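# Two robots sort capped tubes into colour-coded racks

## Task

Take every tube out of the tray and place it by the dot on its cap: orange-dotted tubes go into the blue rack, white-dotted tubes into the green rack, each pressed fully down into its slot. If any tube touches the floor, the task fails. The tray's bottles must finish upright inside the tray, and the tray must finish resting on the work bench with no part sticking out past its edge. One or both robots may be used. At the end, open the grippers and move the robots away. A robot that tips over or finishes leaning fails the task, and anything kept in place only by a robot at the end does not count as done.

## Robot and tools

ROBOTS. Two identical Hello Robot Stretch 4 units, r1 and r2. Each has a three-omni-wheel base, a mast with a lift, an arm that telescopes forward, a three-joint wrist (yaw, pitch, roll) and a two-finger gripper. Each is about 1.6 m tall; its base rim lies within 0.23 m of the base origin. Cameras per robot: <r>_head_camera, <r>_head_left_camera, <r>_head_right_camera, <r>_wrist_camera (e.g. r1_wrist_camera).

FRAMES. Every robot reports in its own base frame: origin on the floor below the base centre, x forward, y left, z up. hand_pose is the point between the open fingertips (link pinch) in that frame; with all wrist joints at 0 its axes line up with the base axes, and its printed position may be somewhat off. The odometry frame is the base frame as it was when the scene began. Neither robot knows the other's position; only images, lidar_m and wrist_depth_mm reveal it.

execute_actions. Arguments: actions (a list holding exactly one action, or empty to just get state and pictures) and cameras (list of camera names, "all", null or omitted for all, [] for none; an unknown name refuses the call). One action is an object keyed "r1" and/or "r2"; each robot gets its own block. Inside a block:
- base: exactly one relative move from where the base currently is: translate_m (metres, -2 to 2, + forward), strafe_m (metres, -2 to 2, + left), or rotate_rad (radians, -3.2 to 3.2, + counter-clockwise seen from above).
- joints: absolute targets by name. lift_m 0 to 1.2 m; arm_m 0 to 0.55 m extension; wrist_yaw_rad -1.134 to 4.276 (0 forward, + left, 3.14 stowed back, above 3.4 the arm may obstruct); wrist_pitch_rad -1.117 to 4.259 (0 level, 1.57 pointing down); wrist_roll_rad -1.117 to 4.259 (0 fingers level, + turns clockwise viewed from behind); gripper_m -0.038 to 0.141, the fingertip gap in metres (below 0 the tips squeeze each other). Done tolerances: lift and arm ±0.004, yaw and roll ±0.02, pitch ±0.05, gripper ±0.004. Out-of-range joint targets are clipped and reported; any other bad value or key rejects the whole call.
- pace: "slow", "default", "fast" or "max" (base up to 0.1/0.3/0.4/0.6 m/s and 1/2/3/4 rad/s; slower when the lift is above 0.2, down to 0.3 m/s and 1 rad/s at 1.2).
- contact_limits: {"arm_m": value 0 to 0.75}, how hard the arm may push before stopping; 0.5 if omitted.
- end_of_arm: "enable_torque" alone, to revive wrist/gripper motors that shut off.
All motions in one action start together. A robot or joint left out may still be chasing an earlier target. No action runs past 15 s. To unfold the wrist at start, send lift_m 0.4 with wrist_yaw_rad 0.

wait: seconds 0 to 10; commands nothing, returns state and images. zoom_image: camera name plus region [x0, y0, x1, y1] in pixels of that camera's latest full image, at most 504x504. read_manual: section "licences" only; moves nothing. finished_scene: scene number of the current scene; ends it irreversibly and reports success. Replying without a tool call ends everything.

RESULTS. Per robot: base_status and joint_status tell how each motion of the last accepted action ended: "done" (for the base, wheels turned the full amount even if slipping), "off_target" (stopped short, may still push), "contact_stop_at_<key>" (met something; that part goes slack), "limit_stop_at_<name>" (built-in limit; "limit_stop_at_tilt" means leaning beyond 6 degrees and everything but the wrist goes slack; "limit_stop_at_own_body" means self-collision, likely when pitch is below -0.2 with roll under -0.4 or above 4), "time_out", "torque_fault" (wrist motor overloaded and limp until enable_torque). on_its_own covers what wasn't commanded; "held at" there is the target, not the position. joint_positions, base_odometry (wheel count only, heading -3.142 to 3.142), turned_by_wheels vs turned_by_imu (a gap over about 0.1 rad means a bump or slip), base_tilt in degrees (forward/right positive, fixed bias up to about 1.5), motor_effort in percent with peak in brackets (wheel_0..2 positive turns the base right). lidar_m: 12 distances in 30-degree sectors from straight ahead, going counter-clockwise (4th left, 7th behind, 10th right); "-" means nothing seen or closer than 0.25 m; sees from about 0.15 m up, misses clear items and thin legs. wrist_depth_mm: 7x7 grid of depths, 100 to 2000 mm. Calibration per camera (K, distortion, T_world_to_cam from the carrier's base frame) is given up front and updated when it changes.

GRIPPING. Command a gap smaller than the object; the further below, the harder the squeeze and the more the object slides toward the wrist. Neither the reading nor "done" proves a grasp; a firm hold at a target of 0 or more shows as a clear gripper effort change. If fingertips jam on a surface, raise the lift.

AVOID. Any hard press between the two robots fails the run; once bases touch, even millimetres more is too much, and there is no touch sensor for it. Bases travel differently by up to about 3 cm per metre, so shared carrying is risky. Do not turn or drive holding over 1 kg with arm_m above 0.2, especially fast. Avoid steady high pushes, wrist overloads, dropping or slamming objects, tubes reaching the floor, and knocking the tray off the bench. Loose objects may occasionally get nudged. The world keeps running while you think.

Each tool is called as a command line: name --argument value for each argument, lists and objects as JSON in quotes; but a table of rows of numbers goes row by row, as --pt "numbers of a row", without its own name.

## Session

execute_actions --actions '[]'

Scene clock: 0.00 s.
r1.base_odometry: x=+0.000 y=+0.000 heading=+0.000 (m, m, rad; r1's odometry frame)
r1.turned_by_wheels: +0.000 (rad since the last result)
r1.turned_by_imu: +0.000 (rad since the last result)
r1.base_tilt: forward=+0.9 right=-0.2 (deg)
r1.lidar_m: 3.62 3.77 1.00 1.06 1.56 2.89 1.29 1.01 0.98 1.07 1.55 3.36
r1.base_status: not commanded
r1.joint_positions: lift_m=+0.145 arm_m=+0.000 wrist_yaw_rad=+3.083 wrist_pitch_rad=-0.010 wrist_roll_rad=+0.004 gripper_m=+0.057
r1.joint_status: not commanded
r1.motor_effort: lift_m=+17 arm_m=-1 wrist_yaw_rad=+0 wrist_pitch_rad=-7 wrist_roll_rad=-2 gripper_m=-2 wheel_0=+0 wheel_1=+0 wheel_2=+0 (%)
r1.hand_pose: x=-0.1115 y=+0.1043 z=+0.3265 quat_wxyz=(+0.029, +0.005, +0.002, +1.000) (m; r1's base frame)
r1.wrist_depth_mm: - 145 1537 - - - - / - 144 1537 - - - - / - 123 172 - - - - / 106 139 212 - - - - / 141 1138 1499 - - - - / 991 1160 1138 1430 1182 1464 1464 / 820 878 778 891 788 904 946
r2.base_odometry: x=+0.000 y=+0.000 heading=+0.000 (m, m, rad; r2's odometry frame)
r2.turned_by_wheels: +0.000 (rad since the last result)
r2.turned_by_imu: +0.000 (rad since the last result)
r2.base_tilt: forward=+0.2 right=-0.2 (deg)
r2.lidar_m: 0.73 0.72 0.86 1.63 3.66 4.38 1.25 1.25 1.50 5.08 1.40 0.85
r2.base_status: not commanded
r2.joint_positions: lift_m=+0.276 arm_m=+0.001 wrist_yaw_rad=+3.131 wrist_pitch_rad=+0.003 wrist_roll_rad=+0.002 gripper_m=+0.057
r2.joint_status: not commanded
r2.motor_effort: lift_m=+19 arm_m=+0 wrist_yaw_rad=+0 wrist_pitch_rad=-7 wrist_roll_rad=+1 gripper_m=-3 wheel_0=+0 wheel_1=+0 wheel_2=+0 (%)
r2.hand_pose: x=-0.1152 y=+0.0906 z=+0.4536 quat_wxyz=(+0.006, -0.001, +0.001, +1.000) (m; r2's base frame)
r2.wrist_depth_mm: - 136 - - - - - / - 123 202 - - - - / - 131 193 - - - - / 135 137 - - - - - / - - - - - - - / 1255 1366 195 1576 202 1661 1708 / 1042 976 1078 137 1025 1138 1138
pictures: r1_head_camera, r1_head_left_camera, r1_head_right_camera, r1_wrist_camera, r2_head_camera, r2_head_left_camera, r2_head_right_camera, r2_wrist_camera
camera_calibration (this result's frames):
r1_wrist_camera: T_world_to_cam=[[0.038239, 0.998408, 0.0414559, -0.111414], [-0.0464526, 0.0432175, -0.997985, 0.382481], [-0.998188, 0.0362362, 0.0480313, 0.0916611], [0, 0, 0, 1]] pos_world=[0.113523, 0.091385, 0.381927]
r2_wrist_camera: T_world_to_cam=[[0.0607464, 0.998117, 0.00849971, -0.103462], [0.0264586, 0.00690226, -0.999626, 0.506709], [-0.997802, 0.0609486, -0.0259895, 0.117282], [0, 0, 0, 1]] pos_world=[0.109902, 0.0926214, 0.510447]
Images, in order (width x height): r1_head_camera 420x560, r1_head_left_camera 420x672, r1_head_right_camera 420x672, r1_wrist_camera 616x392, r2_head_camera 420x560, r2_head_left_camera 420x672, r2_head_right_camera 420x672, r2_wrist_camera 616x392.

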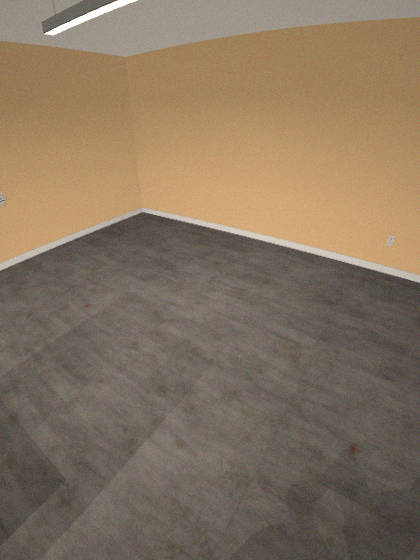

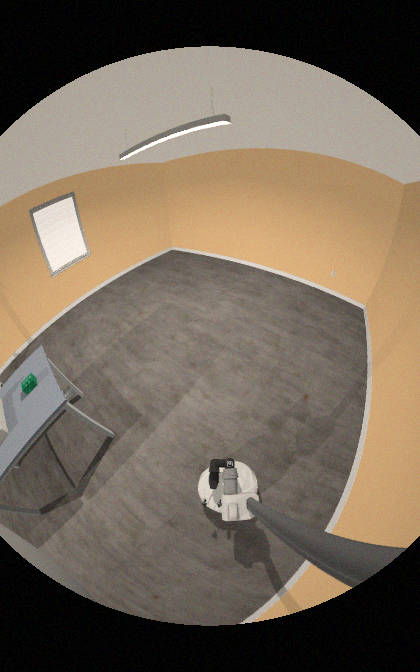

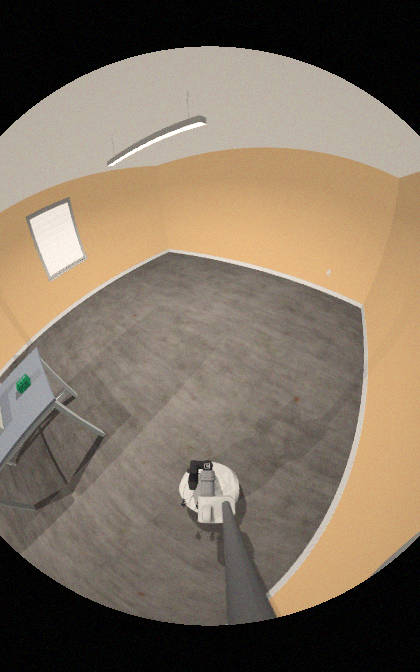

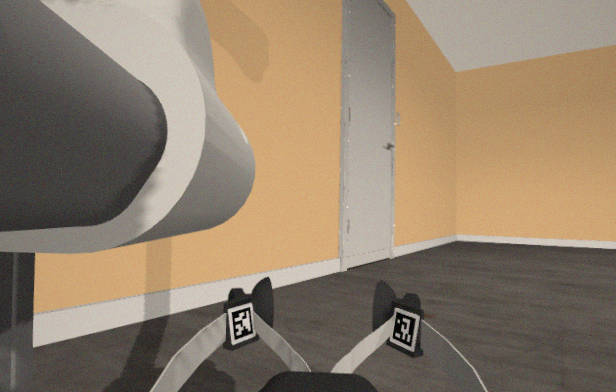

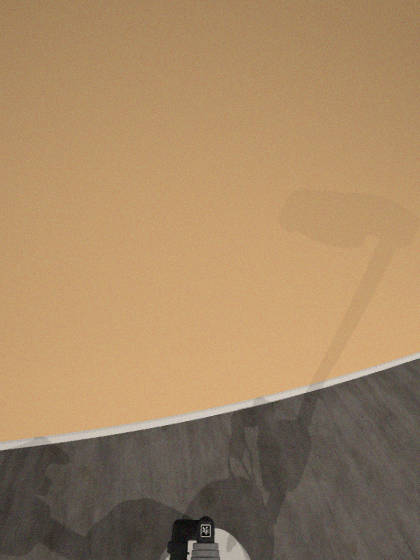

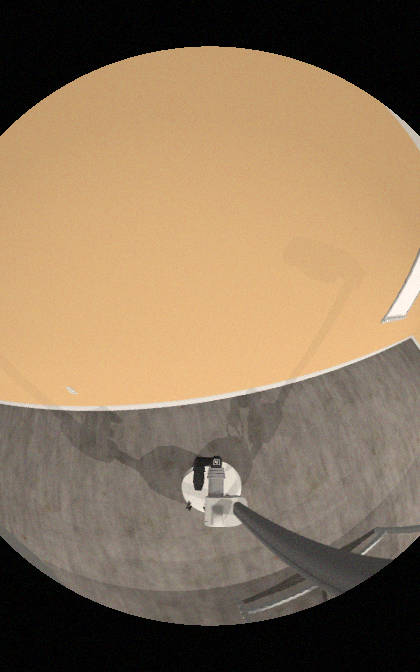

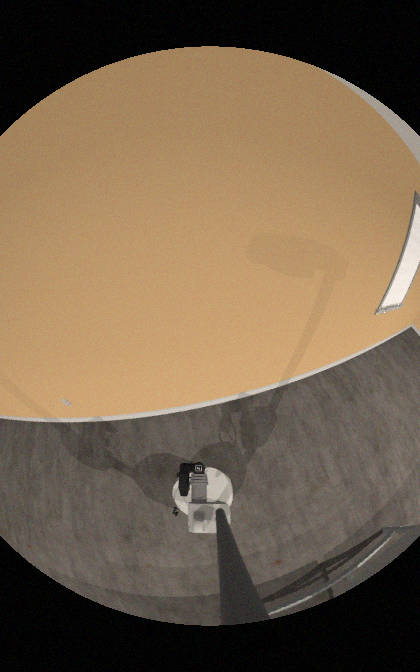

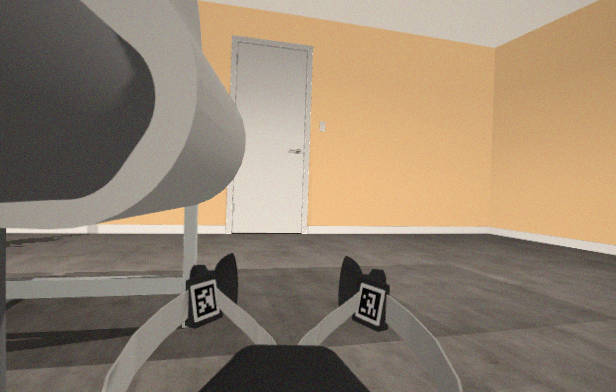

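execute_actions --actions '[{"r1": {"base": {"rotate_rad": 0.96}, "joints": {"lift_m": 0.2}, "pace": "max"}, "r2": {"base": {"rotate_rad": -2.87}, "joints": {"lift_m": 0.2}, "pace": "max"}}]' --cameras '["r1_head_camera", "r2_head_camera", "r1_head_left_camera"]'

Scene clock: 3.87 s.
r1.base_odometry: x=+0.000 y=+0.000 heading=+0.960 (m, m, rad; r1's odometry frame)
r1.turned_by_wheels: +0.960 (rad since the last result)
r1.turned_by_imu: +0.965 (rad since the last result)
r1.base_tilt: forward=+1.0 right=-0.1 (deg)
r1.lidar_m: 1.00 1.03 1.45 3.79 1.42 1.04 0.99 1.02 1.49 3.35 3.54 3.86
r1.base_status: done
r1.joint_positions: lift_m=+0.200 arm_m=+0.000 wrist_yaw_rad=+3.083 wrist_pitch_rad=-0.010 wrist_roll_rad=+0.004 gripper_m=+0.057
r1.joint_status: all done
r1.motor_effort: lift_m=+20(21) arm_m=-1(1) wrist_yaw_rad=-1(0) wrist_pitch_rad=-8(8) wrist_roll_rad=-2(2) gripper_m=-6(6) wheel_0=-1(9) wheel_1=+1(9) wheel_2=+2(9) (%)
r1.hand_pose: x=-0.1115 y=+0.1043 z=+0.3810 quat_wxyz=(+0.029, +0.005, +0.002, +1.000) (m; r1's base frame)
r1.wrist_depth_mm: - 145 1160 1160 1182 1182 1160 / - 144 1138 1138 1160 1160 1160 / - 123 172 1138 1138 1138 1160 / 106 139 212 1138 1138 1138 1138 / 141 1118 1138 1138 1138 1138 1138 / 1098 1138 1098 1118 1118 1118 1118 / 931 1008 878 1025 904 1042 1060
r2.base_odometry: x=+0.000 y=+0.000 heading=-2.870 (m, m, rad; r2's odometry frame)
r2.turned_by_wheels: -2.870 (rad since the last result)
r2.turned_by_imu: -2.910 (rad since the last result)
r2.base_tilt: forward=+0.2 right=-0.2 (deg)
r2.lidar_m: 1.22 1.31 1.85 2.44 1.02 0.75 0.72 0.77 1.12 3.51 3.88 4.07
r2.base_status: done
r2.joint_positions: lift_m=+0.200 arm_m=+0.001 wrist_yaw_rad=+3.130 wrist_pitch_rad=+0.003 wrist_roll_rad=+0.002 gripper_m=+0.057
r2.joint_status: all done
r2.motor_effort: lift_m=+18(20) arm_m=+0(0) wrist_yaw_rad=+2(2) wrist_pitch_rad=-7(7) wrist_roll_rad=+1(1) gripper_m=-6(2) wheel_0=+1(7) wheel_1=+0(11) wheel_2=+0(11) (%)
r2.hand_pose: x=-0.1152 y=+0.0907 z=+0.3775 quat_wxyz=(+0.006, -0.001, +0.001, +1.000) (m; r2's base frame)
r2.wrist_depth_mm: - 136 842 854 866 854 866 / - 123 202 842 854 854 866 / - 131 195 854 854 866 866 / 135 137 866 866 866 866 891 / 842 866 854 866 878 878 866 / 854 866 195 866 202 878 878 / 854 842 866 137 842 866 878
pictures: r1_head_camera, r1_head_left_camera, r2_head_camera
Images, in order (width x height): r1_head_camera 420x560, r1_head_left_camera 420x672, r2_head_camera 420x560.

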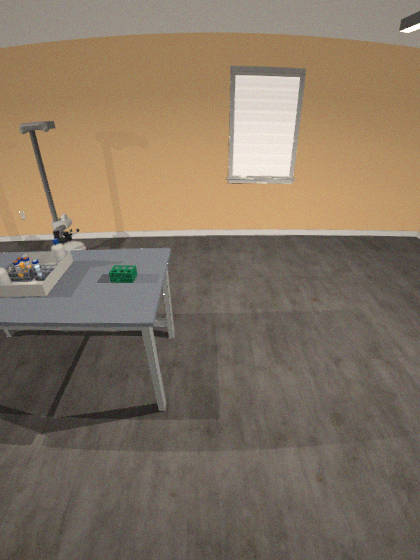

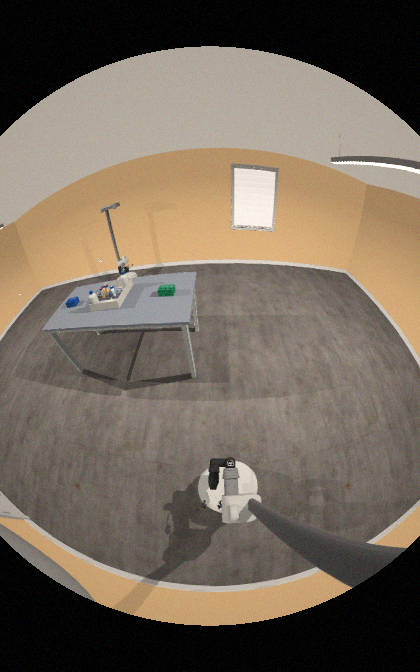

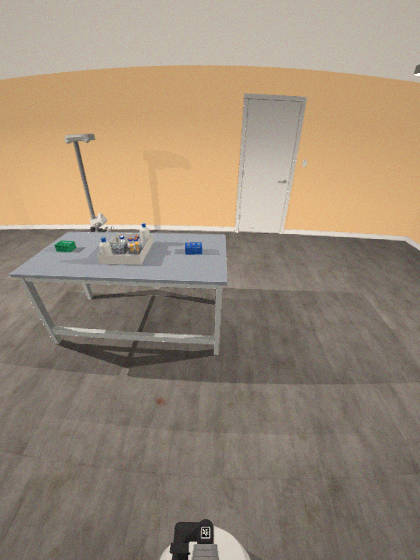

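zoom_image --camera "r2_head_camera" --region '[85, 215, 169, 275]'

zoom_image --camera "r1_head_camera" --region '[0, 235, 90, 305]'

Region (85, 215, 169, 275) of r2_head_camera's 420x560 image, scaled by 6.000, with more detail than that image has; it fills the top 360 rows of this view, and the rest is white.

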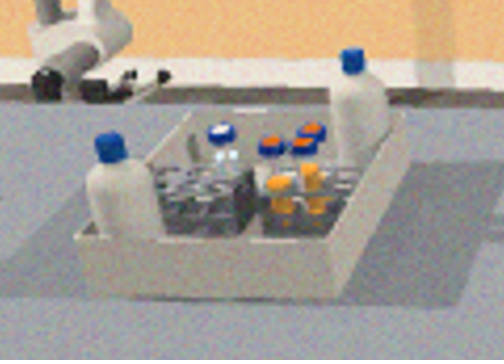

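Region (0, 235, 90, 305) of r1_head_camera's 420x560 image, scaled by 5.600, with more detail than that image has.

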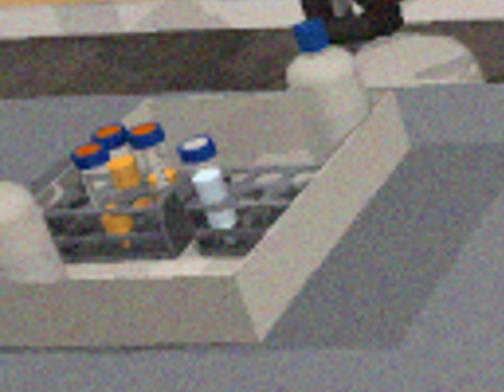

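execute_actions --actions '[{"r1": {"base": {"strafe_m": 1.03}, "joints": {"lift_m": 1.1, "wrist_yaw_rad": 0, "gripper_m": 0.08}, "pace": "max"}, "r2": {"base": {"strafe_m": 0.646}, "joints": {"lift_m": 1.1, "wrist_yaw_rad": 0, "gripper_m": 0.08}, "pace": "max"}}]' --cameras '["r1_head_camera", "r2_head_camera"]'

Scene clock: 17.50 s.
r1.base_odometry: x=-0.844 y=+0.591 heading=+0.960 (m, m, rad; r1's odometry frame)
r1.turned_by_wheels: +0.000 (rad since the last result)
r1.turned_by_imu: -0.001 (rad since the last result)
r1.base_tilt: forward=+1.0 right=-0.1 (deg)
r1.lidar_m: 0.98 1.03 4.52 3.73 1.38 1.00 0.98 1.03 1.42 4.02 4.59 1.04
r1.base_status: done
r1.joint_positions: lift_m=+1.100 arm_m=+0.000 wrist_yaw_rad=+0.000 wrist_pitch_rad=-0.011 wrist_roll_rad=+0.004 gripper_m=+0.080
r1.joint_status: all done
r1.motor_effort: lift_m=+20(21) arm_m=-1(1) wrist_yaw_rad=-1(9) wrist_pitch_rad=-8(9) wrist_roll_rad=-1(1) gripper_m=+2(7) wheel_0=+1(15) wheel_1=-3(14) wheel_2=+1(0) (%)
r1.hand_pose: x=+0.4598 y=-0.0874 z=+1.2810 quat_wxyz=(+1.000, +0.002, -0.005, +0.000) (m; r1's base frame)
r1.wrist_depth_mm: - - - - - - - / - - - - - - - / - - - - - - - / - - - - - - - / - - - - - - - / - - 220 - - - - / - 1255 1160 976 1182 1255 -
r2.base_odometry: x=+0.173 y=-0.622 heading=-2.870 (m, m, rad; r2's odometry frame)
r2.turned_by_wheels: +0.000 (rad since the last result)
r2.turned_by_imu: -0.001 (rad since the last result)
r2.base_tilt: forward=+0.2 right=-0.2 (deg)
r2.lidar_m: 1.25 1.32 4.52 2.46 0.98 0.73 0.69 0.74 1.10 3.34 4.56 1.30
r2.base_status: done
r2.joint_positions: lift_m=+1.100 arm_m=+0.001 wrist_yaw_rad=+0.000 wrist_pitch_rad=+0.003 wrist_roll_rad=+0.002 gripper_m=+0.080
r2.joint_status: all done
r2.motor_effort: lift_m=+21(22) arm_m=+0(0) wrist_yaw_rad=+2(7) wrist_pitch_rad=-7(8) wrist_roll_rad=+0(0) gripper_m=-1(2) wheel_0=+1(12) wheel_1=+1(16) wheel_2=+2(3) (%)
r2.hand_pose: x=+0.4608 y=-0.0874 z=+1.2772 quat_wxyz=(+1.000, +0.001, +0.002, +0.000) (m; r2's base frame)
r2.wrist_depth_mm: - - - - - - - / - - - - - - - / - - - - - - - / - - - - - - - / - - - - - - - / - 1537 214 1576 200 - - / 1138 1098 1182 137 1205 1308 -
pictures: r1_head_camera, r2_head_camera
Images, in order (width x height): r1_head_camera 420x560, r2_head_camera 420x560.

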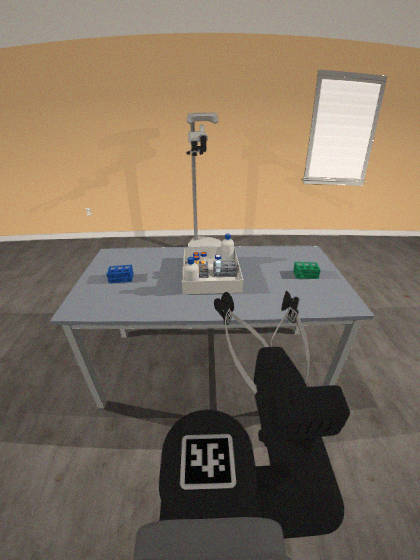

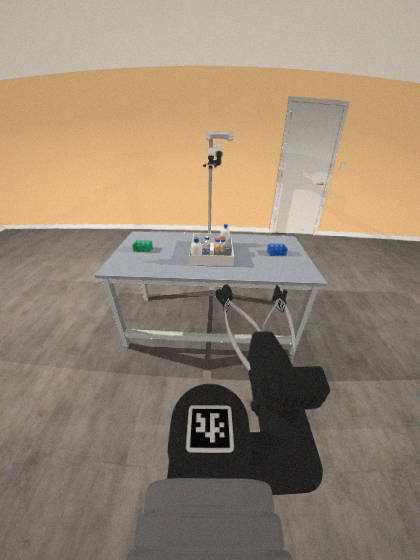

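execute_actions --actions '[{"r1": {"base": {"translate_m": 0.7}, "joints": {"lift_m": 1.06, "wrist_pitch_rad": 1.57, "arm_m": 0.5}, "pace": "max"}, "r2": {"base": {"translate_m": 0.96}, "joints": {"wrist_pitch_rad": 1.57, "arm_m": 0.15, "wrist_roll_rad": 1.57}, "pace": "max"}}]' --cameras '["r1_wrist_camera", "r2_head_camera", "r2_wrist_camera"]'

Scene clock: 24.37 s.
r1.base_odometry: x=-0.443 y=+1.164 heading=+0.960 (m, m, rad; r1's odometry frame)
r1.turned_by_wheels: +0.000 (rad since the last result)
r1.turned_by_imu: +0.002 (rad since the last result)
r1.base_tilt: forward=+1.0 right=-0.1 (deg)
r1.lidar_m: 0.29 0.26 0.42 4.33 2.34 1.76 1.68 1.77 2.48 4.41 0.41 0.30
r1.base_status: done
r1.joint_positions: lift_m=+1.060 arm_m=+0.499 wrist_yaw_rad=+0.000 wrist_pitch_rad=+1.570 wrist_roll_rad=+0.004 gripper_m=+0.080
r1.joint_status: all done
r1.motor_effort: lift_m=+15(18) arm_m=+5(5) wrist_yaw_rad=-1(1) wrist_pitch_rad=-1(4) wrist_roll_rad=-2(2) gripper_m=-5(4) wheel_0=+2(4) wheel_1=+2(7) wheel_2=+2(11) (%)
r1.hand_pose: x=+0.6703 y=-0.0874 z=+0.9499 quat_wxyz=(+0.707, +0.001, +0.707, -0.001) (m; r1's base frame)
r1.wrist_depth_mm: 433 427 421 413 270 407 404 / 430 418 415 413 268 404 399 / 430 418 415 410 399 404 399 / 430 389 353 407 399 402 397 / 424 355 351 347 345 399 397 / 424 413 220 407 399 399 394 / 421 340 364 402 392 397 394
r2.base_odometry: x=-0.751 y=-0.880 heading=-2.869 (m, m, rad; r2's odometry frame)
r2.turned_by_wheels: +0.000 (rad since the last result)
r2.turned_by_imu: -0.005 (rad since the last result)
r2.base_tilt: forward=+0.3 right=-0.3 (deg)
r2.lidar_m: 0.29 0.31 0.47 4.37 2.30 1.72 1.67 1.77 2.51 4.38 0.43 0.32
r2.base_status: done
r2.joint_positions: lift_m=+1.100 arm_m=+0.149 wrist_yaw_rad=+0.000 wrist_pitch_rad=+1.570 wrist_roll_rad=+1.570 gripper_m=+0.080
r2.joint_status: all done
r2.motor_effort: lift_m=+21(21) arm_m=+7(8) wrist_yaw_rad=+1(2) wrist_pitch_rad=+1(6) wrist_roll_rad=+2(6) gripper_m=-6(4) wheel_0=+1(3) wheel_1=+1(5) wheel_2=+0(11) (%)
r2.hand_pose: x=+0.3199 y=-0.0874 z=+0.9896 quat_wxyz=(+0.501, +0.500, +0.500, -0.499) (m; r2's base frame)
r2.wrist_depth_mm: 433 439 442 449 1229 1229 1255 / 439 439 442 449 1205 1255 1229 / 436 439 449 1205 1255 1229 1255 / 439 442 445 1078 1008 1229 1281 / 439 442 449 991 1025 1255 1229 / 442 402 213 1205 200 1255 1281 / 442 427 449 137 1229 1255 1281
pictures: r1_wrist_camera, r2_head_camera, r2_wrist_camera
camera_calibration (this result's frames):
r1_wrist_camera: T_world_to_cam=[[0.0414939, -0.998916, -0.0211003, -0.0931231], [-0.998393, -0.0406379, -0.0394969, 0.769529], [0.0385967, 0.0227052, -0.998997, 1.14752], [0, 0, 0, 1]] pos_world=[0.727867, -0.0878047, 1.17479]
r2_wrist_camera: T_world_to_cam=[[-0.998766, -0.0109571, 0.0484482, 0.254479], [-0.0098297, 0.999677, 0.0234466, 0.118141], [-0.0486895, 0.0229414, -0.99855, 1.23173], [0, 0, 0, 1]] pos_world=[0.315299, -0.143572, 1.21485]
Images, in order (width x height): r1_wrist_camera 616x392, r2_head_camera 420x560, r2_wrist_camera 616x392.

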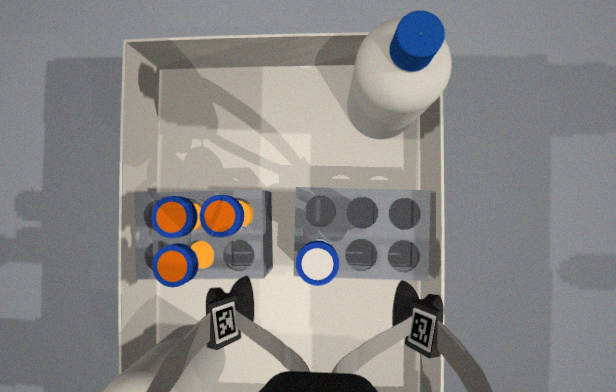

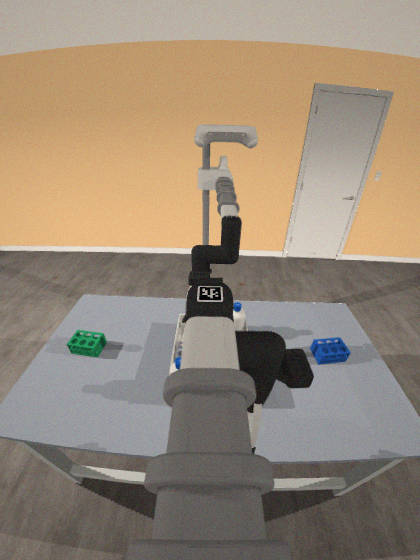

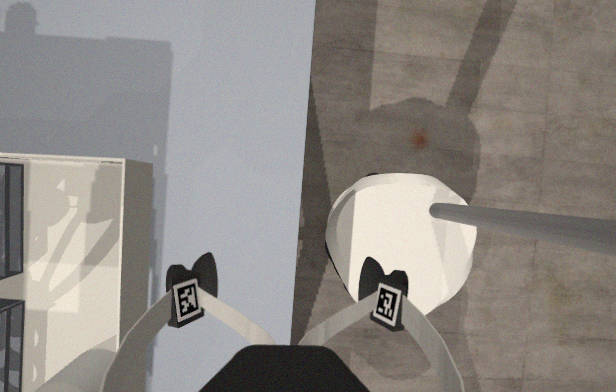

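execute_actions --actions '[{"r1": {"base": {"strafe_m": 0.005}, "joints": {"lift_m": 0.978, "arm_m": 0.512, "gripper_m": 0.07}, "pace": "default"}}]' --cameras '["r1_wrist_camera"]'

Scene clock: 26.90 s.
r1.base_odometry: x=-0.447 y=+1.167 heading=+0.960 (m, m, rad; r1's odometry frame)
r1.turned_by_wheels: +0.000 (rad since the last result)
r1.turned_by_imu: +0.000 (rad since the last result)
r1.base_tilt: forward=+0.9 right=-0.1 (deg)
r1.lidar_m: 0.28 0.27 0.42 4.34 2.33 1.74 1.66 1.80 2.45 4.40 0.43 0.31
r1.base_status: done
r1.joint_positions: lift_m=+0.978 arm_m=+0.511 wrist_yaw_rad=+0.000 wrist_pitch_rad=+1.570 wrist_roll_rad=+0.004 gripper_m=+0.070
r1.joint_status: all done
r1.motor_effort: lift_m=+14(14) arm_m=+5(4) wrist_yaw_rad=+0(0) wrist_pitch_rad=-1(1) wrist_roll_rad=-2(1) gripper_m=-4(5) wheel_0=+1(8) wheel_1=-2(2) wheel_2=+0(0) (%)
r1.hand_pose: x=+0.6822 y=-0.0874 z=+0.8681 quat_wxyz=(+0.707, +0.001, +0.707, -0.001) (m; r1's base frame)
r1.wrist_depth_mm: 345 296 298 298 188 181 322 / 343 334 332 329 220 249 322 / 343 334 332 329 324 320 319 / 343 310 329 327 322 319 319 / 340 210 267 266 264 290 317 / 340 213 216 204 262 289 317 / 338 327 325 322 317 293 315
r2.base_odometry: x=-0.751 y=-0.880 heading=-2.869 (m, m, rad; r2's odometry frame)
r2.turned_by_wheels: +0.000 (rad since the last result)
r2.turned_by_imu: +0.000 (rad since the last result)
r2.base_tilt: forward=+0.2 right=-0.2 (deg)
r2.lidar_m: 0.28 0.32 0.44 4.36 2.29 1.71 1.66 1.78 2.49 4.37 0.43 0.31
r2.base_status: not commanded
r2.joint_positions: lift_m=+1.100 arm_m=+0.149 wrist_yaw_rad=+0.000 wrist_pitch_rad=+1.570 wrist_roll_rad=+1.570 gripper_m=+0.080
r2.joint_status: not commanded
r2.motor_effort: lift_m=+21(20) arm_m=+8(7) wrist_yaw_rad=+0(2) wrist_pitch_rad=+2(0) wrist_roll_rad=+2(2) gripper_m=-1(3) wheel_0=+1(1) wheel_1=+1(1) wheel_2=+0(0) (%)
r2.hand_pose: x=+0.3199 y=-0.0874 z=+0.9896 quat_wxyz=(+0.501, +0.500, +0.500, -0.499) (m; r2's base frame)
r2.wrist_depth_mm: 433 442 442 449 1182 1205 1229 / 436 445 445 449 1229 1229 1255 / 439 442 445 1205 1205 1229 1229 / 436 439 449 1042 1008 1255 1229 / 439 439 445 1008 1008 1255 1255 / 439 399 213 1205 201 1255 1255 / 439 427 449 137 1229 1255 1281
pictures: r1_wrist_camera
camera_calibration (this result's frames):
r1_wrist_camera: T_world_to_cam=[[0.0413771, -0.998921, -0.0211064, -0.0952593], [-0.998403, -0.0405243, -0.0393483, 0.778057], [0.0384505, 0.0227008, -0.999003, 1.06538], [0, 0, 0, 1]] pos_world=[0.739792, -0.0878113, 1.09292]
Images, in order (width x height): r1_wrist_camera 616x392.

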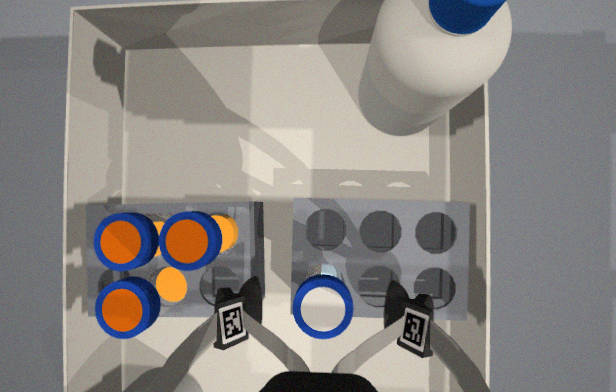

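execute_actions --actions '[{"r1": {"joints": {"gripper_m": 0.012}, "pace": "default"}}]' --cameras '["r1_wrist_camera"]'

execute_actions --actions '[{"r1": {"joints": {"lift_m": 1.08}, "pace": "fast"}}]' --cameras '["r1_wrist_camera", "r1_head_right_camera"]'

Scene clock: 28.73 s.
r1.base_odometry: x=-0.447 y=+1.167 heading=+0.960 (m, m, rad; r1's odometry frame)
r1.turned_by_wheels: +0.000 (rad since the last result)
r1.turned_by_imu: +0.000 (rad since the last result)
r1.base_tilt: forward=+0.9 right=+0.0 (deg)
r1.lidar_m: 0.29 0.29 0.43 4.32 2.35 1.74 1.67 1.76 2.46 4.39 0.43 0.29
r1.base_status: not commanded
r1.joint_positions: lift_m=+0.978 arm_m=+0.511 wrist_yaw_rad=+0.000 wrist_pitch_rad=+1.570 wrist_roll_rad=+0.004 gripper_m=+0.012
r1.joint_status: all done
r1.motor_effort: lift_m=+14(13) arm_m=+5(5) wrist_yaw_rad=-2(1) wrist_pitch_rad=-1(1) wrist_roll_rad=-2(2) gripper_m=-12(13) wheel_0=+1(1) wheel_1=-2(2) wheel_2=+0(0) (%)
r1.hand_pose: x=+0.6822 y=-0.0874 z=+0.8681 quat_wxyz=(+0.707, +0.001, +0.707, -0.001) (m; r1's base frame)
r1.wrist_depth_mm: 345 296 298 300 188 181 322 / 343 336 334 329 220 249 320 / 342 334 332 329 322 322 319 / 342 314 329 325 322 319 319 / 342 210 266 266 264 290 317 / 338 210 268 196 258 289 315 / 338 327 324 322 317 268 314
r2.base_odometry: x=-0.751 y=-0.880 heading=-2.869 (m, m, rad; r2's odometry frame)
r2.turned_by_wheels: +0.000 (rad since the last result)
r2.turned_by_imu: +0.000 (rad since the last result)
r2.base_tilt: forward=+0.3 right=-0.2 (deg)
r2.lidar_m: 0.29 0.30 0.43 4.37 2.26 1.72 1.67 1.77 2.51 4.38 0.43 0.29
r2.base_status: not commanded
r2.joint_positions: lift_m=+1.100 arm_m=+0.149 wrist_yaw_rad=+0.000 wrist_pitch_rad=+1.570 wrist_roll_rad=+1.570 gripper_m=+0.080
r2.joint_status: not commanded
r2.motor_effort: lift_m=+21(20) arm_m=+7(7) wrist_yaw_rad=+2(2) wrist_pitch_rad=+1(1) wrist_roll_rad=+2(2) gripper_m=-1(5) wheel_0=+1(1) wheel_1=+1(1) wheel_2=+0(0) (%)
r2.hand_pose: x=+0.3199 y=-0.0874 z=+0.9896 quat_wxyz=(+0.501, +0.500, +0.500, -0.499) (m; r2's base frame)
r2.wrist_depth_mm: 433 439 442 452 1205 1205 1229 / 436 442 445 452 1205 1229 1281 / 439 442 449 1205 1229 1229 1229 / 436 439 449 1042 1008 1229 1255 / 439 439 452 1008 1008 1229 1255 / 442 402 213 1229 200 1229 1255 / 442 430 452 137 1255 1255 1281
pictures: r1_wrist_camera
camera_calibration (this result's frames):
r1_wrist_camera: T_world_to_cam=[[0.0413768, -0.998921, -0.0211064, -0.0952591], [-0.998403, -0.040524, -0.0393485, 0.778057], [0.0384507, 0.0227008, -0.999003, 1.06538], [0, 0, 0, 1]] pos_world=[0.739792, -0.0878113, 1.09292]
Images, in order (width x height): r1_wrist_camera 616x392.

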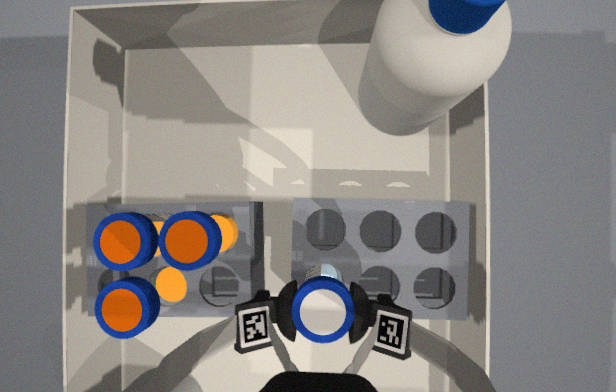

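Scene clock: 29.93 s.
r1.base_odometry: x=-0.447 y=+1.167 heading=+0.960 (m, m, rad; r1's odometry frame)
r1.turned_by_wheels: +0.000 (rad since the last result)
r1.turned_by_imu: +0.000 (rad since the last result)
r1.base_tilt: forward=+0.9 right=-0.1 (deg)
r1.lidar_m: 0.28 0.31 0.40 4.31 2.33 1.76 1.69 1.77 2.46 4.42 0.44 0.31
r1.base_status: not commanded
r1.joint_positions: lift_m=+1.080 arm_m=+0.511 wrist_yaw_rad=+0.000 wrist_pitch_rad=+1.570 wrist_roll_rad=+0.004 gripper_m=+0.012
r1.joint_status: all done
r1.motor_effort: lift_m=+22(20) arm_m=+5(5) wrist_yaw_rad=+0(1) wrist_pitch_rad=+0(1) wrist_roll_rad=-2(2) gripper_m=-10(12) wheel_0=+1(1) wheel_1=-2(2) wheel_2=+0(0) (%)
r1.hand_pose: x=+0.6822 y=-0.0874 z=+0.9694 quat_wxyz=(+0.707, +0.001, +0.707, -0.001) (m; r1's base frame)
r1.wrist_depth_mm: 455 445 439 436 433 427 421 / 452 445 436 427 283 424 421 / 452 445 436 430 368 424 418 / 449 442 433 427 418 421 418 / 445 439 362 370 368 418 415 / 442 439 370 196 362 418 415 / 442 436 345 421 362 415 410
r2.base_odometry: x=-0.751 y=-0.880 heading=-2.869 (m, m, rad; r2's odometry frame)
r2.turned_by_wheels: +0.000 (rad since the last result)
r2.turned_by_imu: +0.000 (rad since the last result)
r2.base_tilt: forward=+0.2 right=-0.2 (deg)
r2.lidar_m: 0.30 0.32 0.45 4.36 2.29 1.72 1.66 1.77 2.48 4.37 0.43 0.31
r2.base_status: not commanded
r2.joint_positions: lift_m=+1.100 arm_m=+0.149 wrist_yaw_rad=+0.000 wrist_pitch_rad=+1.570 wrist_roll_rad=+1.570 gripper_m=+0.080
r2.joint_status: not commanded
r2.motor_effort: lift_m=+20(21) arm_m=+7(7) wrist_yaw_rad=+1(2) wrist_pitch_rad=+1(1) wrist_roll_rad=+2(2) gripper_m=+0(1) wheel_0=+1(1) wheel_1=+1(1) wheel_2=+0(0) (%)
r2.hand_pose: x=+0.3199 y=-0.0874 z=+0.9896 quat_wxyz=(+0.501, +0.500, +0.500, -0.499) (m; r2's base frame)
r2.wrist_depth_mm: 433 439 445 449 1229 1229 1255 / 439 439 445 452 1182 1229 1229 / 436 442 449 1229 1205 1255 1229 / 436 436 445 1060 991 1205 1281 / 439 442 449 1008 991 1229 1255 / 439 402 214 1229 200 1229 1255 / 439 427 452 137 1229 1255 1255
pictures: r1_head_right_camera, r1_wrist_camera
camera_calibration (this result's frames):
r1_wrist_camera: T_world_to_cam=[[0.041377, -0.998921, -0.0211064, -0.0931204], [-0.998403, -0.0405242, -0.0393485, 0.78205], [0.0384507, 0.0227008, -0.999003, 1.16663], [0, 0, 0, 1]] pos_world=[0.739797, -0.0878113, 1.19427]
Images, in order (width x height): r1_head_right_camera 420x672, r1_wrist_camera 616x392.

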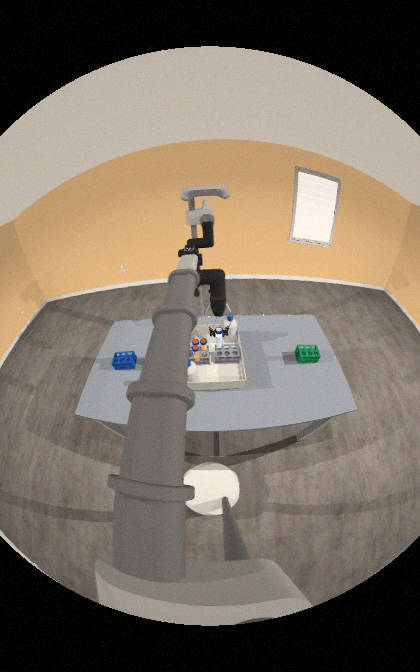

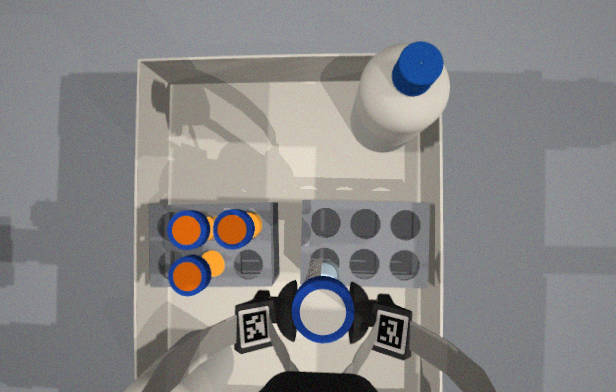

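execute_actions --actions '[{"r1": {"base": {"strafe_m": -0.49}, "pace": "fast"}, "r2": {"joints": {"arm_m": 0.33, "lift_m": 1.08, "gripper_m": 0.07}, "pace": "default"}}]' --cameras '["r1_wrist_camera", "r2_wrist_camera", "r1_head_left_camera"]'

Scene clock: 36.73 s.
r1.base_odometry: x=-0.045 y=+0.886 heading=+0.960 (m, m, rad; r1's odometry frame)
r1.turned_by_wheels: +0.000 (rad since the last result)
r1.turned_by_imu: +0.000 (rad since the last result)
r1.base_tilt: forward=+0.9 right=+0.0 (deg)
r1.lidar_m: 0.27 0.31 0.43 1.19 2.36 1.74 1.69 1.77 2.48 3.90 0.42 0.28
r1.base_status: done
r1.joint_positions: lift_m=+1.080 arm_m=+0.511 wrist_yaw_rad=+0.000 wrist_pitch_rad=+1.570 wrist_roll_rad=+0.004 gripper_m=+0.012
r1.joint_status: not commanded
r1.motor_effort: lift_m=+20(22) arm_m=+5(5) wrist_yaw_rad=-1(0) wrist_pitch_rad=-1(0) wrist_roll_rad=-2(2) gripper_m=-13(11) wheel_0=-1(11) wheel_1=+1(13) wheel_2=+0(1) (%)
r1.hand_pose: x=+0.6822 y=-0.0874 z=+0.9695 quat_wxyz=(+0.707, +0.001, +0.707, -0.001) (m; r1's base frame)
r1.wrist_depth_mm: 452 449 442 436 433 424 1182 / 452 442 442 436 433 424 1182 / 449 445 436 433 427 424 1160 / 445 442 436 430 427 421 1182 / 445 439 433 402 421 421 1160 / 445 439 436 196 364 418 1160 / 442 436 430 424 418 415 1160
r2.base_odometry: x=-0.751 y=-0.880 heading=-2.869 (m, m, rad; r2's odometry frame)
r2.turned_by_wheels: +0.000 (rad since the last result)
r2.turned_by_imu: +0.000 (rad since the last result)
r2.base_tilt: forward=+0.2 right=-0.2 (deg)
r2.lidar_m: 0.28 0.33 0.45 4.37 2.29 1.72 1.65 1.77 2.48 4.34 0.44 0.30
r2.base_status: not commanded
r2.joint_positions: lift_m=+1.080 arm_m=+0.329 wrist_yaw_rad=+0.000 wrist_pitch_rad=+1.570 wrist_roll_rad=+1.570 gripper_m=+0.070
r2.joint_status: all done
r2.motor_effort: lift_m=+17(21) arm_m=+8(7) wrist_yaw_rad=+1(2) wrist_pitch_rad=+0(1) wrist_roll_rad=+2(2) gripper_m=+0(0) wheel_0=+1(1) wheel_1=+1(1) wheel_2=+0(0) (%)
r2.hand_pose: x=+0.4999 y=-0.0874 z=+0.9700 quat_wxyz=(+0.501, +0.500, +0.500, -0.499) (m; r2's base frame)
r2.wrist_depth_mm: 415 421 424 430 430 1205 1205 / 415 424 427 430 433 1205 1229 / 418 424 427 433 439 1205 1229 / 397 364 424 433 436 1008 1205 / 336 362 427 433 442 1008 1229 / 421 364 213 433 206 1008 1229 / 421 368 427 137 442 1229 1255
pictures: r1_head_left_camera, r1_wrist_camera, r2_wrist_camera
camera_calibration (this result's frames):
r1_wrist_camera: T_world_to_cam=[[0.0413765, -0.998921, -0.0211058, -0.0931197], [-0.998403, -0.0405234, -0.0393635, 0.782091], [0.0384658, 0.0227008, -0.999002, 1.1667], [0, 0, 0, 1]] pos_world=[0.739817, -0.0878114, 1.19436]
r2_wrist_camera: T_world_to_cam=[[-0.99875, -0.011144, 0.0487291, 0.43482], [-0.0100102, 0.999675, 0.0234495, 0.120457], [-0.0489746, 0.0229324, -0.998537, 1.221], [0, 0, 0, 1]] pos_world=[0.49528, -0.143573, 1.1952]
Images, in order (width x height): r1_head_left_camera 420x672, r1_wrist_camera 616x392, r2_wrist_camera 616x392.

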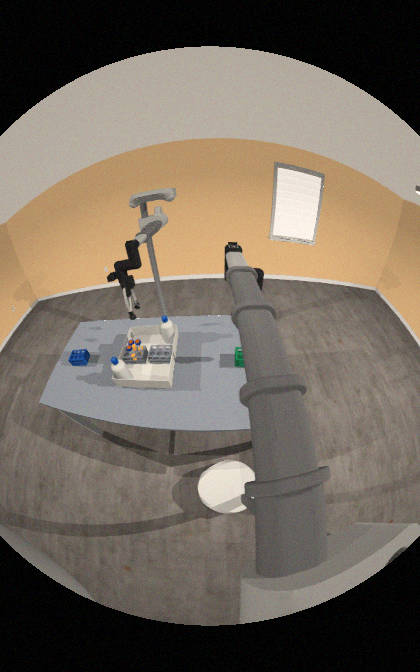

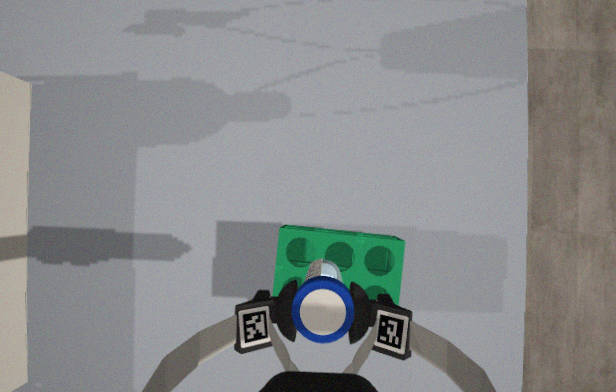

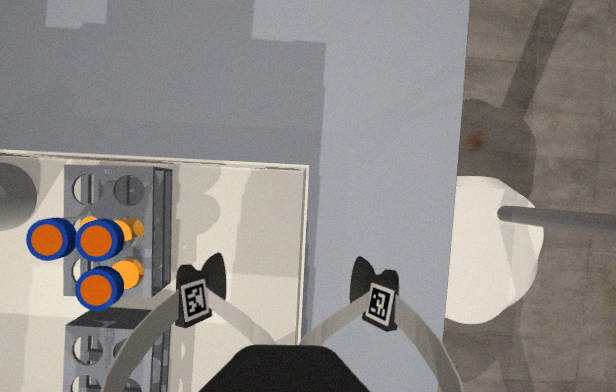

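zoom_image --camera "r1_wrist_camera" --region '[230, 200, 450, 360]'

zoom_image --camera "r2_wrist_camera" --region '[0, 140, 420, 392]'

Region (230, 200, 450, 360) of r1_wrist_camera's 616x392 image, scaled by 2.291; it fills the top 367 rows of this view, and the rest is white.

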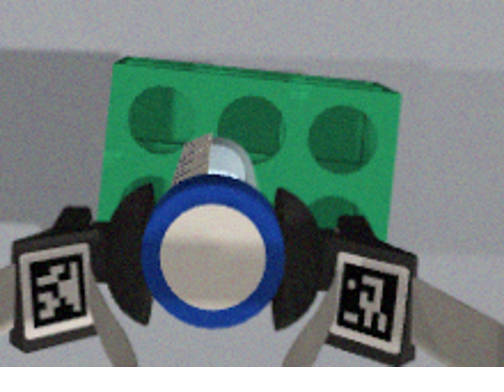

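Region (0, 140, 420, 392) of r2_wrist_camera's 616x392 image, scaled by 1.200; it fills the top 302 rows of this view, and the rest is white.

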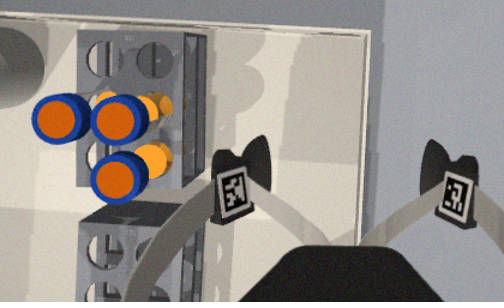

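execute_actions --actions '[{"r1": {"base": {"strafe_m": -0.014}, "joints": {"arm_m": 0.516, "lift_m": 1.04}, "pace": "default"}, "r2": {"base": {"strafe_m": 0.032}, "joints": {"arm_m": 0.486, "lift_m": 1.035, "gripper_m": 0.065}, "pace": "default"}}]' --cameras '["r1_wrist_camera", "r2_wrist_camera", "r1_head_left_camera"]'

zoom_image --camera "r1_wrist_camera" --region '[210, 200, 450, 360]'

Scene clock: 41.77 s.
r1.base_odometry: x=-0.034 y=+0.878 heading=+0.961 (m, m, rad; r1's odometry frame)
r1.turned_by_wheels: +0.000 (rad since the last result)
r1.turned_by_imu: -0.001 (rad since the last result)
r1.base_tilt: forward=+1.0 right=-0.1 (deg)
r1.lidar_m: 0.28 0.29 0.45 1.24 2.37 1.77 1.69 1.75 2.48 3.88 0.40 0.29
r1.base_status: done
r1.joint_positions: lift_m=+1.040 arm_m=+0.515 wrist_yaw_rad=+0.000 wrist_pitch_rad=+1.570 wrist_roll_rad=+0.004 gripper_m=+0.012
r1.joint_status: all done
r1.motor_effort: lift_m=+14(18) arm_m=+5(5) wrist_yaw_rad=-1(0) wrist_pitch_rad=-1(1) wrist_roll_rad=-2(1) gripper_m=-8(9) wheel_0=+2(8) wheel_1=-1(7) wheel_2=+0(1) (%)
r1.hand_pose: x=+0.6862 y=-0.0874 z=+0.9300 quat_wxyz=(+0.707, +0.001, +0.707, -0.001) (m; r1's base frame)
r1.wrist_depth_mm: 410 407 402 397 392 387 1138 / 410 404 399 394 392 384 1138 / 407 402 397 394 387 384 1118 / 407 402 397 389 387 382 1118 / 404 399 397 332 384 382 1118 / 404 399 394 196 325 379 1118 / 402 399 392 387 379 377 1118
r2.base_odometry: x=-0.743 y=-0.911 heading=-2.869 (m, m, rad; r2's odometry frame)
r2.turned_by_wheels: +0.000 (rad since the last result)
r2.turned_by_imu: +0.000 (rad since the last result)
r2.base_tilt: forward=+0.2 right=-0.2 (deg)
r2.lidar_m: 0.29 0.31 0.45 4.32 2.30 1.72 1.66 1.77 2.49 4.40 0.43 0.32
r2.base_status: done
r2.joint_positions: lift_m=+1.035 arm_m=+0.485 wrist_yaw_rad=+0.000 wrist_pitch_rad=+1.570 wrist_roll_rad=+1.570 gripper_m=+0.065
r2.joint_status: all done
r2.motor_effort: lift_m=+17(20) arm_m=+7(8) wrist_yaw_rad=+0(1) wrist_pitch_rad=-1(1) wrist_roll_rad=+1(2) gripper_m=-1(3) wheel_0=+1(8) wheel_1=+0(7) wheel_2=+0(1) (%)
r2.hand_pose: x=+0.6559 y=-0.0874 z=+0.9250 quat_wxyz=(+0.501, +0.500, +0.500, -0.499) (m; r2's base frame)
r2.wrist_depth_mm: 370 375 379 384 387 392 397 / 370 377 384 382 389 394 399 / 236 320 362 377 389 392 399 / 239 343 324 327 389 392 399 / 343 379 359 325 389 392 402 / 347 379 198 357 202 397 404 / 340 379 384 137 366 402 404
pictures: r1_head_left_camera, r1_wrist_camera, r2_wrist_camera
camera_calibration (this result's frames):
r1_wrist_camera: T_world_to_cam=[[0.0413481, -0.998922, -0.0211077, -0.0940971], [-0.998406, -0.0404959, -0.0393171, 0.784492], [0.0384199, 0.0226997, -0.999004, 1.12715], [0, 0, 0, 1]] pos_world=[0.743827, -0.0878129, 1.15489]
r2_wrist_camera: T_world_to_cam=[[-0.998748, -0.0111413, 0.0487637, 0.592782], [-0.0100067, 0.999675, 0.0234498, 0.123071], [-0.0490091, 0.0229325, -0.998535, 1.18373], [0, 0, 0, 1]] pos_world=[0.651285, -0.143573, 1.15021]
Images, in order (width x height): r1_head_left_camera 420x672, r1_wrist_camera 616x392, r2_wrist_camera 616x392.

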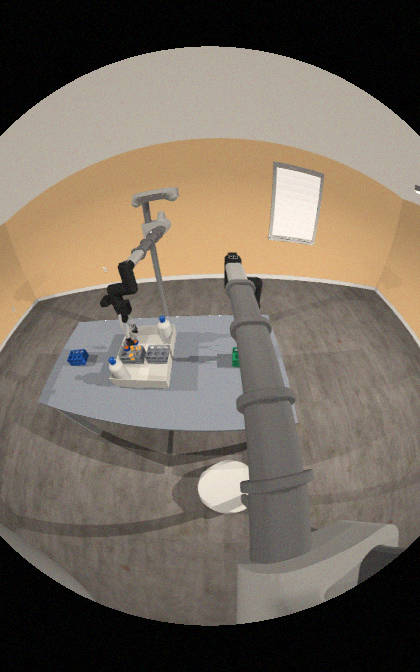

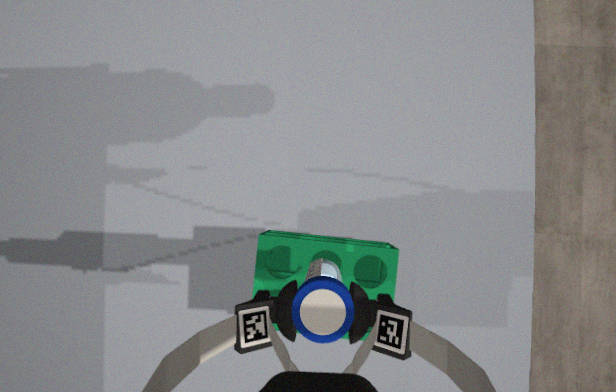

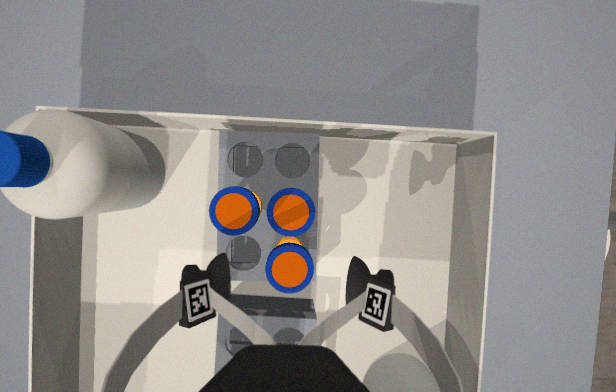

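Region (210, 200, 450, 360) of r1_wrist_camera's 616x392 image, scaled by 2.100.

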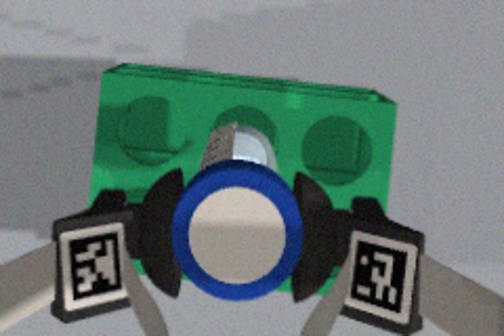

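execute_actions --actions '[{"r1": {"joints": {"lift_m": 0.972}, "pace": "default"}, "r2": {"base": {"strafe_m": 0.008}, "joints": {"lift_m": 1.022}, "pace": "default"}}]' --cameras '["r1_wrist_camera", "r2_wrist_camera"]'

Scene clock: 44.33 s.
r1.base_odometry: x=-0.034 y=+0.878 heading=+0.961 (m, m, rad; r1's odometry frame)
r1.turned_by_wheels: +0.000 (rad since the last result)
r1.turned_by_imu: +0.000 (rad since the last result)
r1.base_tilt: forward=+0.9 right=+0.0 (deg)
r1.lidar_m: 0.28 0.30 0.44 1.25 2.37 1.76 1.69 1.77 2.49 3.91 0.40 0.29
r1.base_status: not commanded
r1.joint_positions: lift_m=+0.972 arm_m=+0.515 wrist_yaw_rad=+0.000 wrist_pitch_rad=+1.570 wrist_roll_rad=+0.004 gripper_m=+0.012
r1.joint_status: all done
r1.motor_effort: lift_m=+14(11) arm_m=+5(5) wrist_yaw_rad=-2(0) wrist_pitch_rad=+0(0) wrist_roll_rad=-2(2) gripper_m=-11(12) wheel_0=+2(2) wheel_1=-1(1) wheel_2=+0(0) (%)
r1.hand_pose: x=+0.6863 y=-0.0874 z=+0.8620 quat_wxyz=(+0.707, +0.001, +0.707, -0.001) (m; r1's base frame)
r1.wrist_depth_mm: 340 334 330 327 324 320 315 / 338 332 329 324 320 319 315 / 336 332 329 324 320 317 315 / 336 332 327 324 319 315 312 / 334 330 325 300 317 315 310 / 332 330 324 196 257 312 310 / 332 327 322 259 257 310 309
r2.base_odometry: x=-0.740 y=-0.919 heading=-2.870 (m, m, rad; r2's odometry frame)
r2.turned_by_wheels: +0.000 (rad since the last result)
r2.turned_by_imu: +0.000 (rad since the last result)
r2.base_tilt: forward=+0.2 right=-0.2 (deg)
r2.lidar_m: 0.29 0.31 0.45 4.32 2.27 1.72 1.65 1.76 2.50 4.41 0.44 0.32
r2.base_status: done
r2.joint_positions: lift_m=+1.022 arm_m=+0.485 wrist_yaw_rad=+0.000 wrist_pitch_rad=+1.570 wrist_roll_rad=+1.570 gripper_m=+0.065
r2.joint_status: all done
r2.motor_effort: lift_m=+16(20) arm_m=+7(8) wrist_yaw_rad=+2(1) wrist_pitch_rad=+0(1) wrist_roll_rad=+1(2) gripper_m=-3(3) wheel_0=+0(7) wheel_1=-2(6) wheel_2=+0(2) (%)
r2.hand_pose: x=+0.6559 y=-0.0874 z=+0.9120 quat_wxyz=(+0.501, +0.500, +0.500, -0.499) (m; r2's base frame)
r2.wrist_depth_mm: 359 366 366 373 375 379 382 / 359 366 366 375 377 379 384 / 222 317 366 334 373 377 387 / 235 364 309 310 377 379 389 / 342 366 364 312 377 370 389 / 329 366 199 334 203 382 392 / 340 366 373 137 351 362 394
pictures: r1_wrist_camera, r2_wrist_camera
camera_calibration (this result's frames):
r1_wrist_camera: T_world_to_cam=[[0.0413519, -0.998922, -0.0211, -0.0955437], [-0.998399, -0.0404958, -0.0395034, 0.78203], [0.0386063, 0.0226997, -0.998997, 1.0591], [0, 0, 0, 1]] pos_world=[0.743841, -0.0878129, 1.08691]
r2_wrist_camera: T_world_to_cam=[[-0.998748, -0.0111413, 0.0487637, 0.593418], [-0.0100067, 0.999675, 0.0234498, 0.123376], [-0.0490091, 0.0229325, -0.998535, 1.17074], [0, 0, 0, 1]] pos_world=[0.651287, -0.143573, 1.1372]
Images, in order (width x height): r1_wrist_camera 616x392, r2_wrist_camera 616x392.

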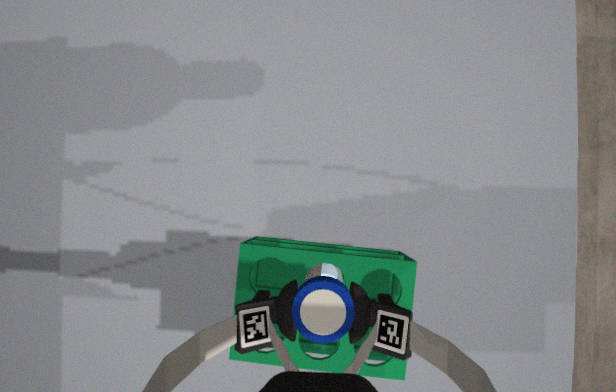

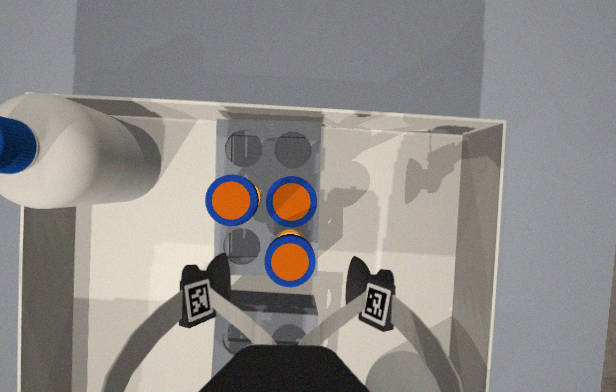

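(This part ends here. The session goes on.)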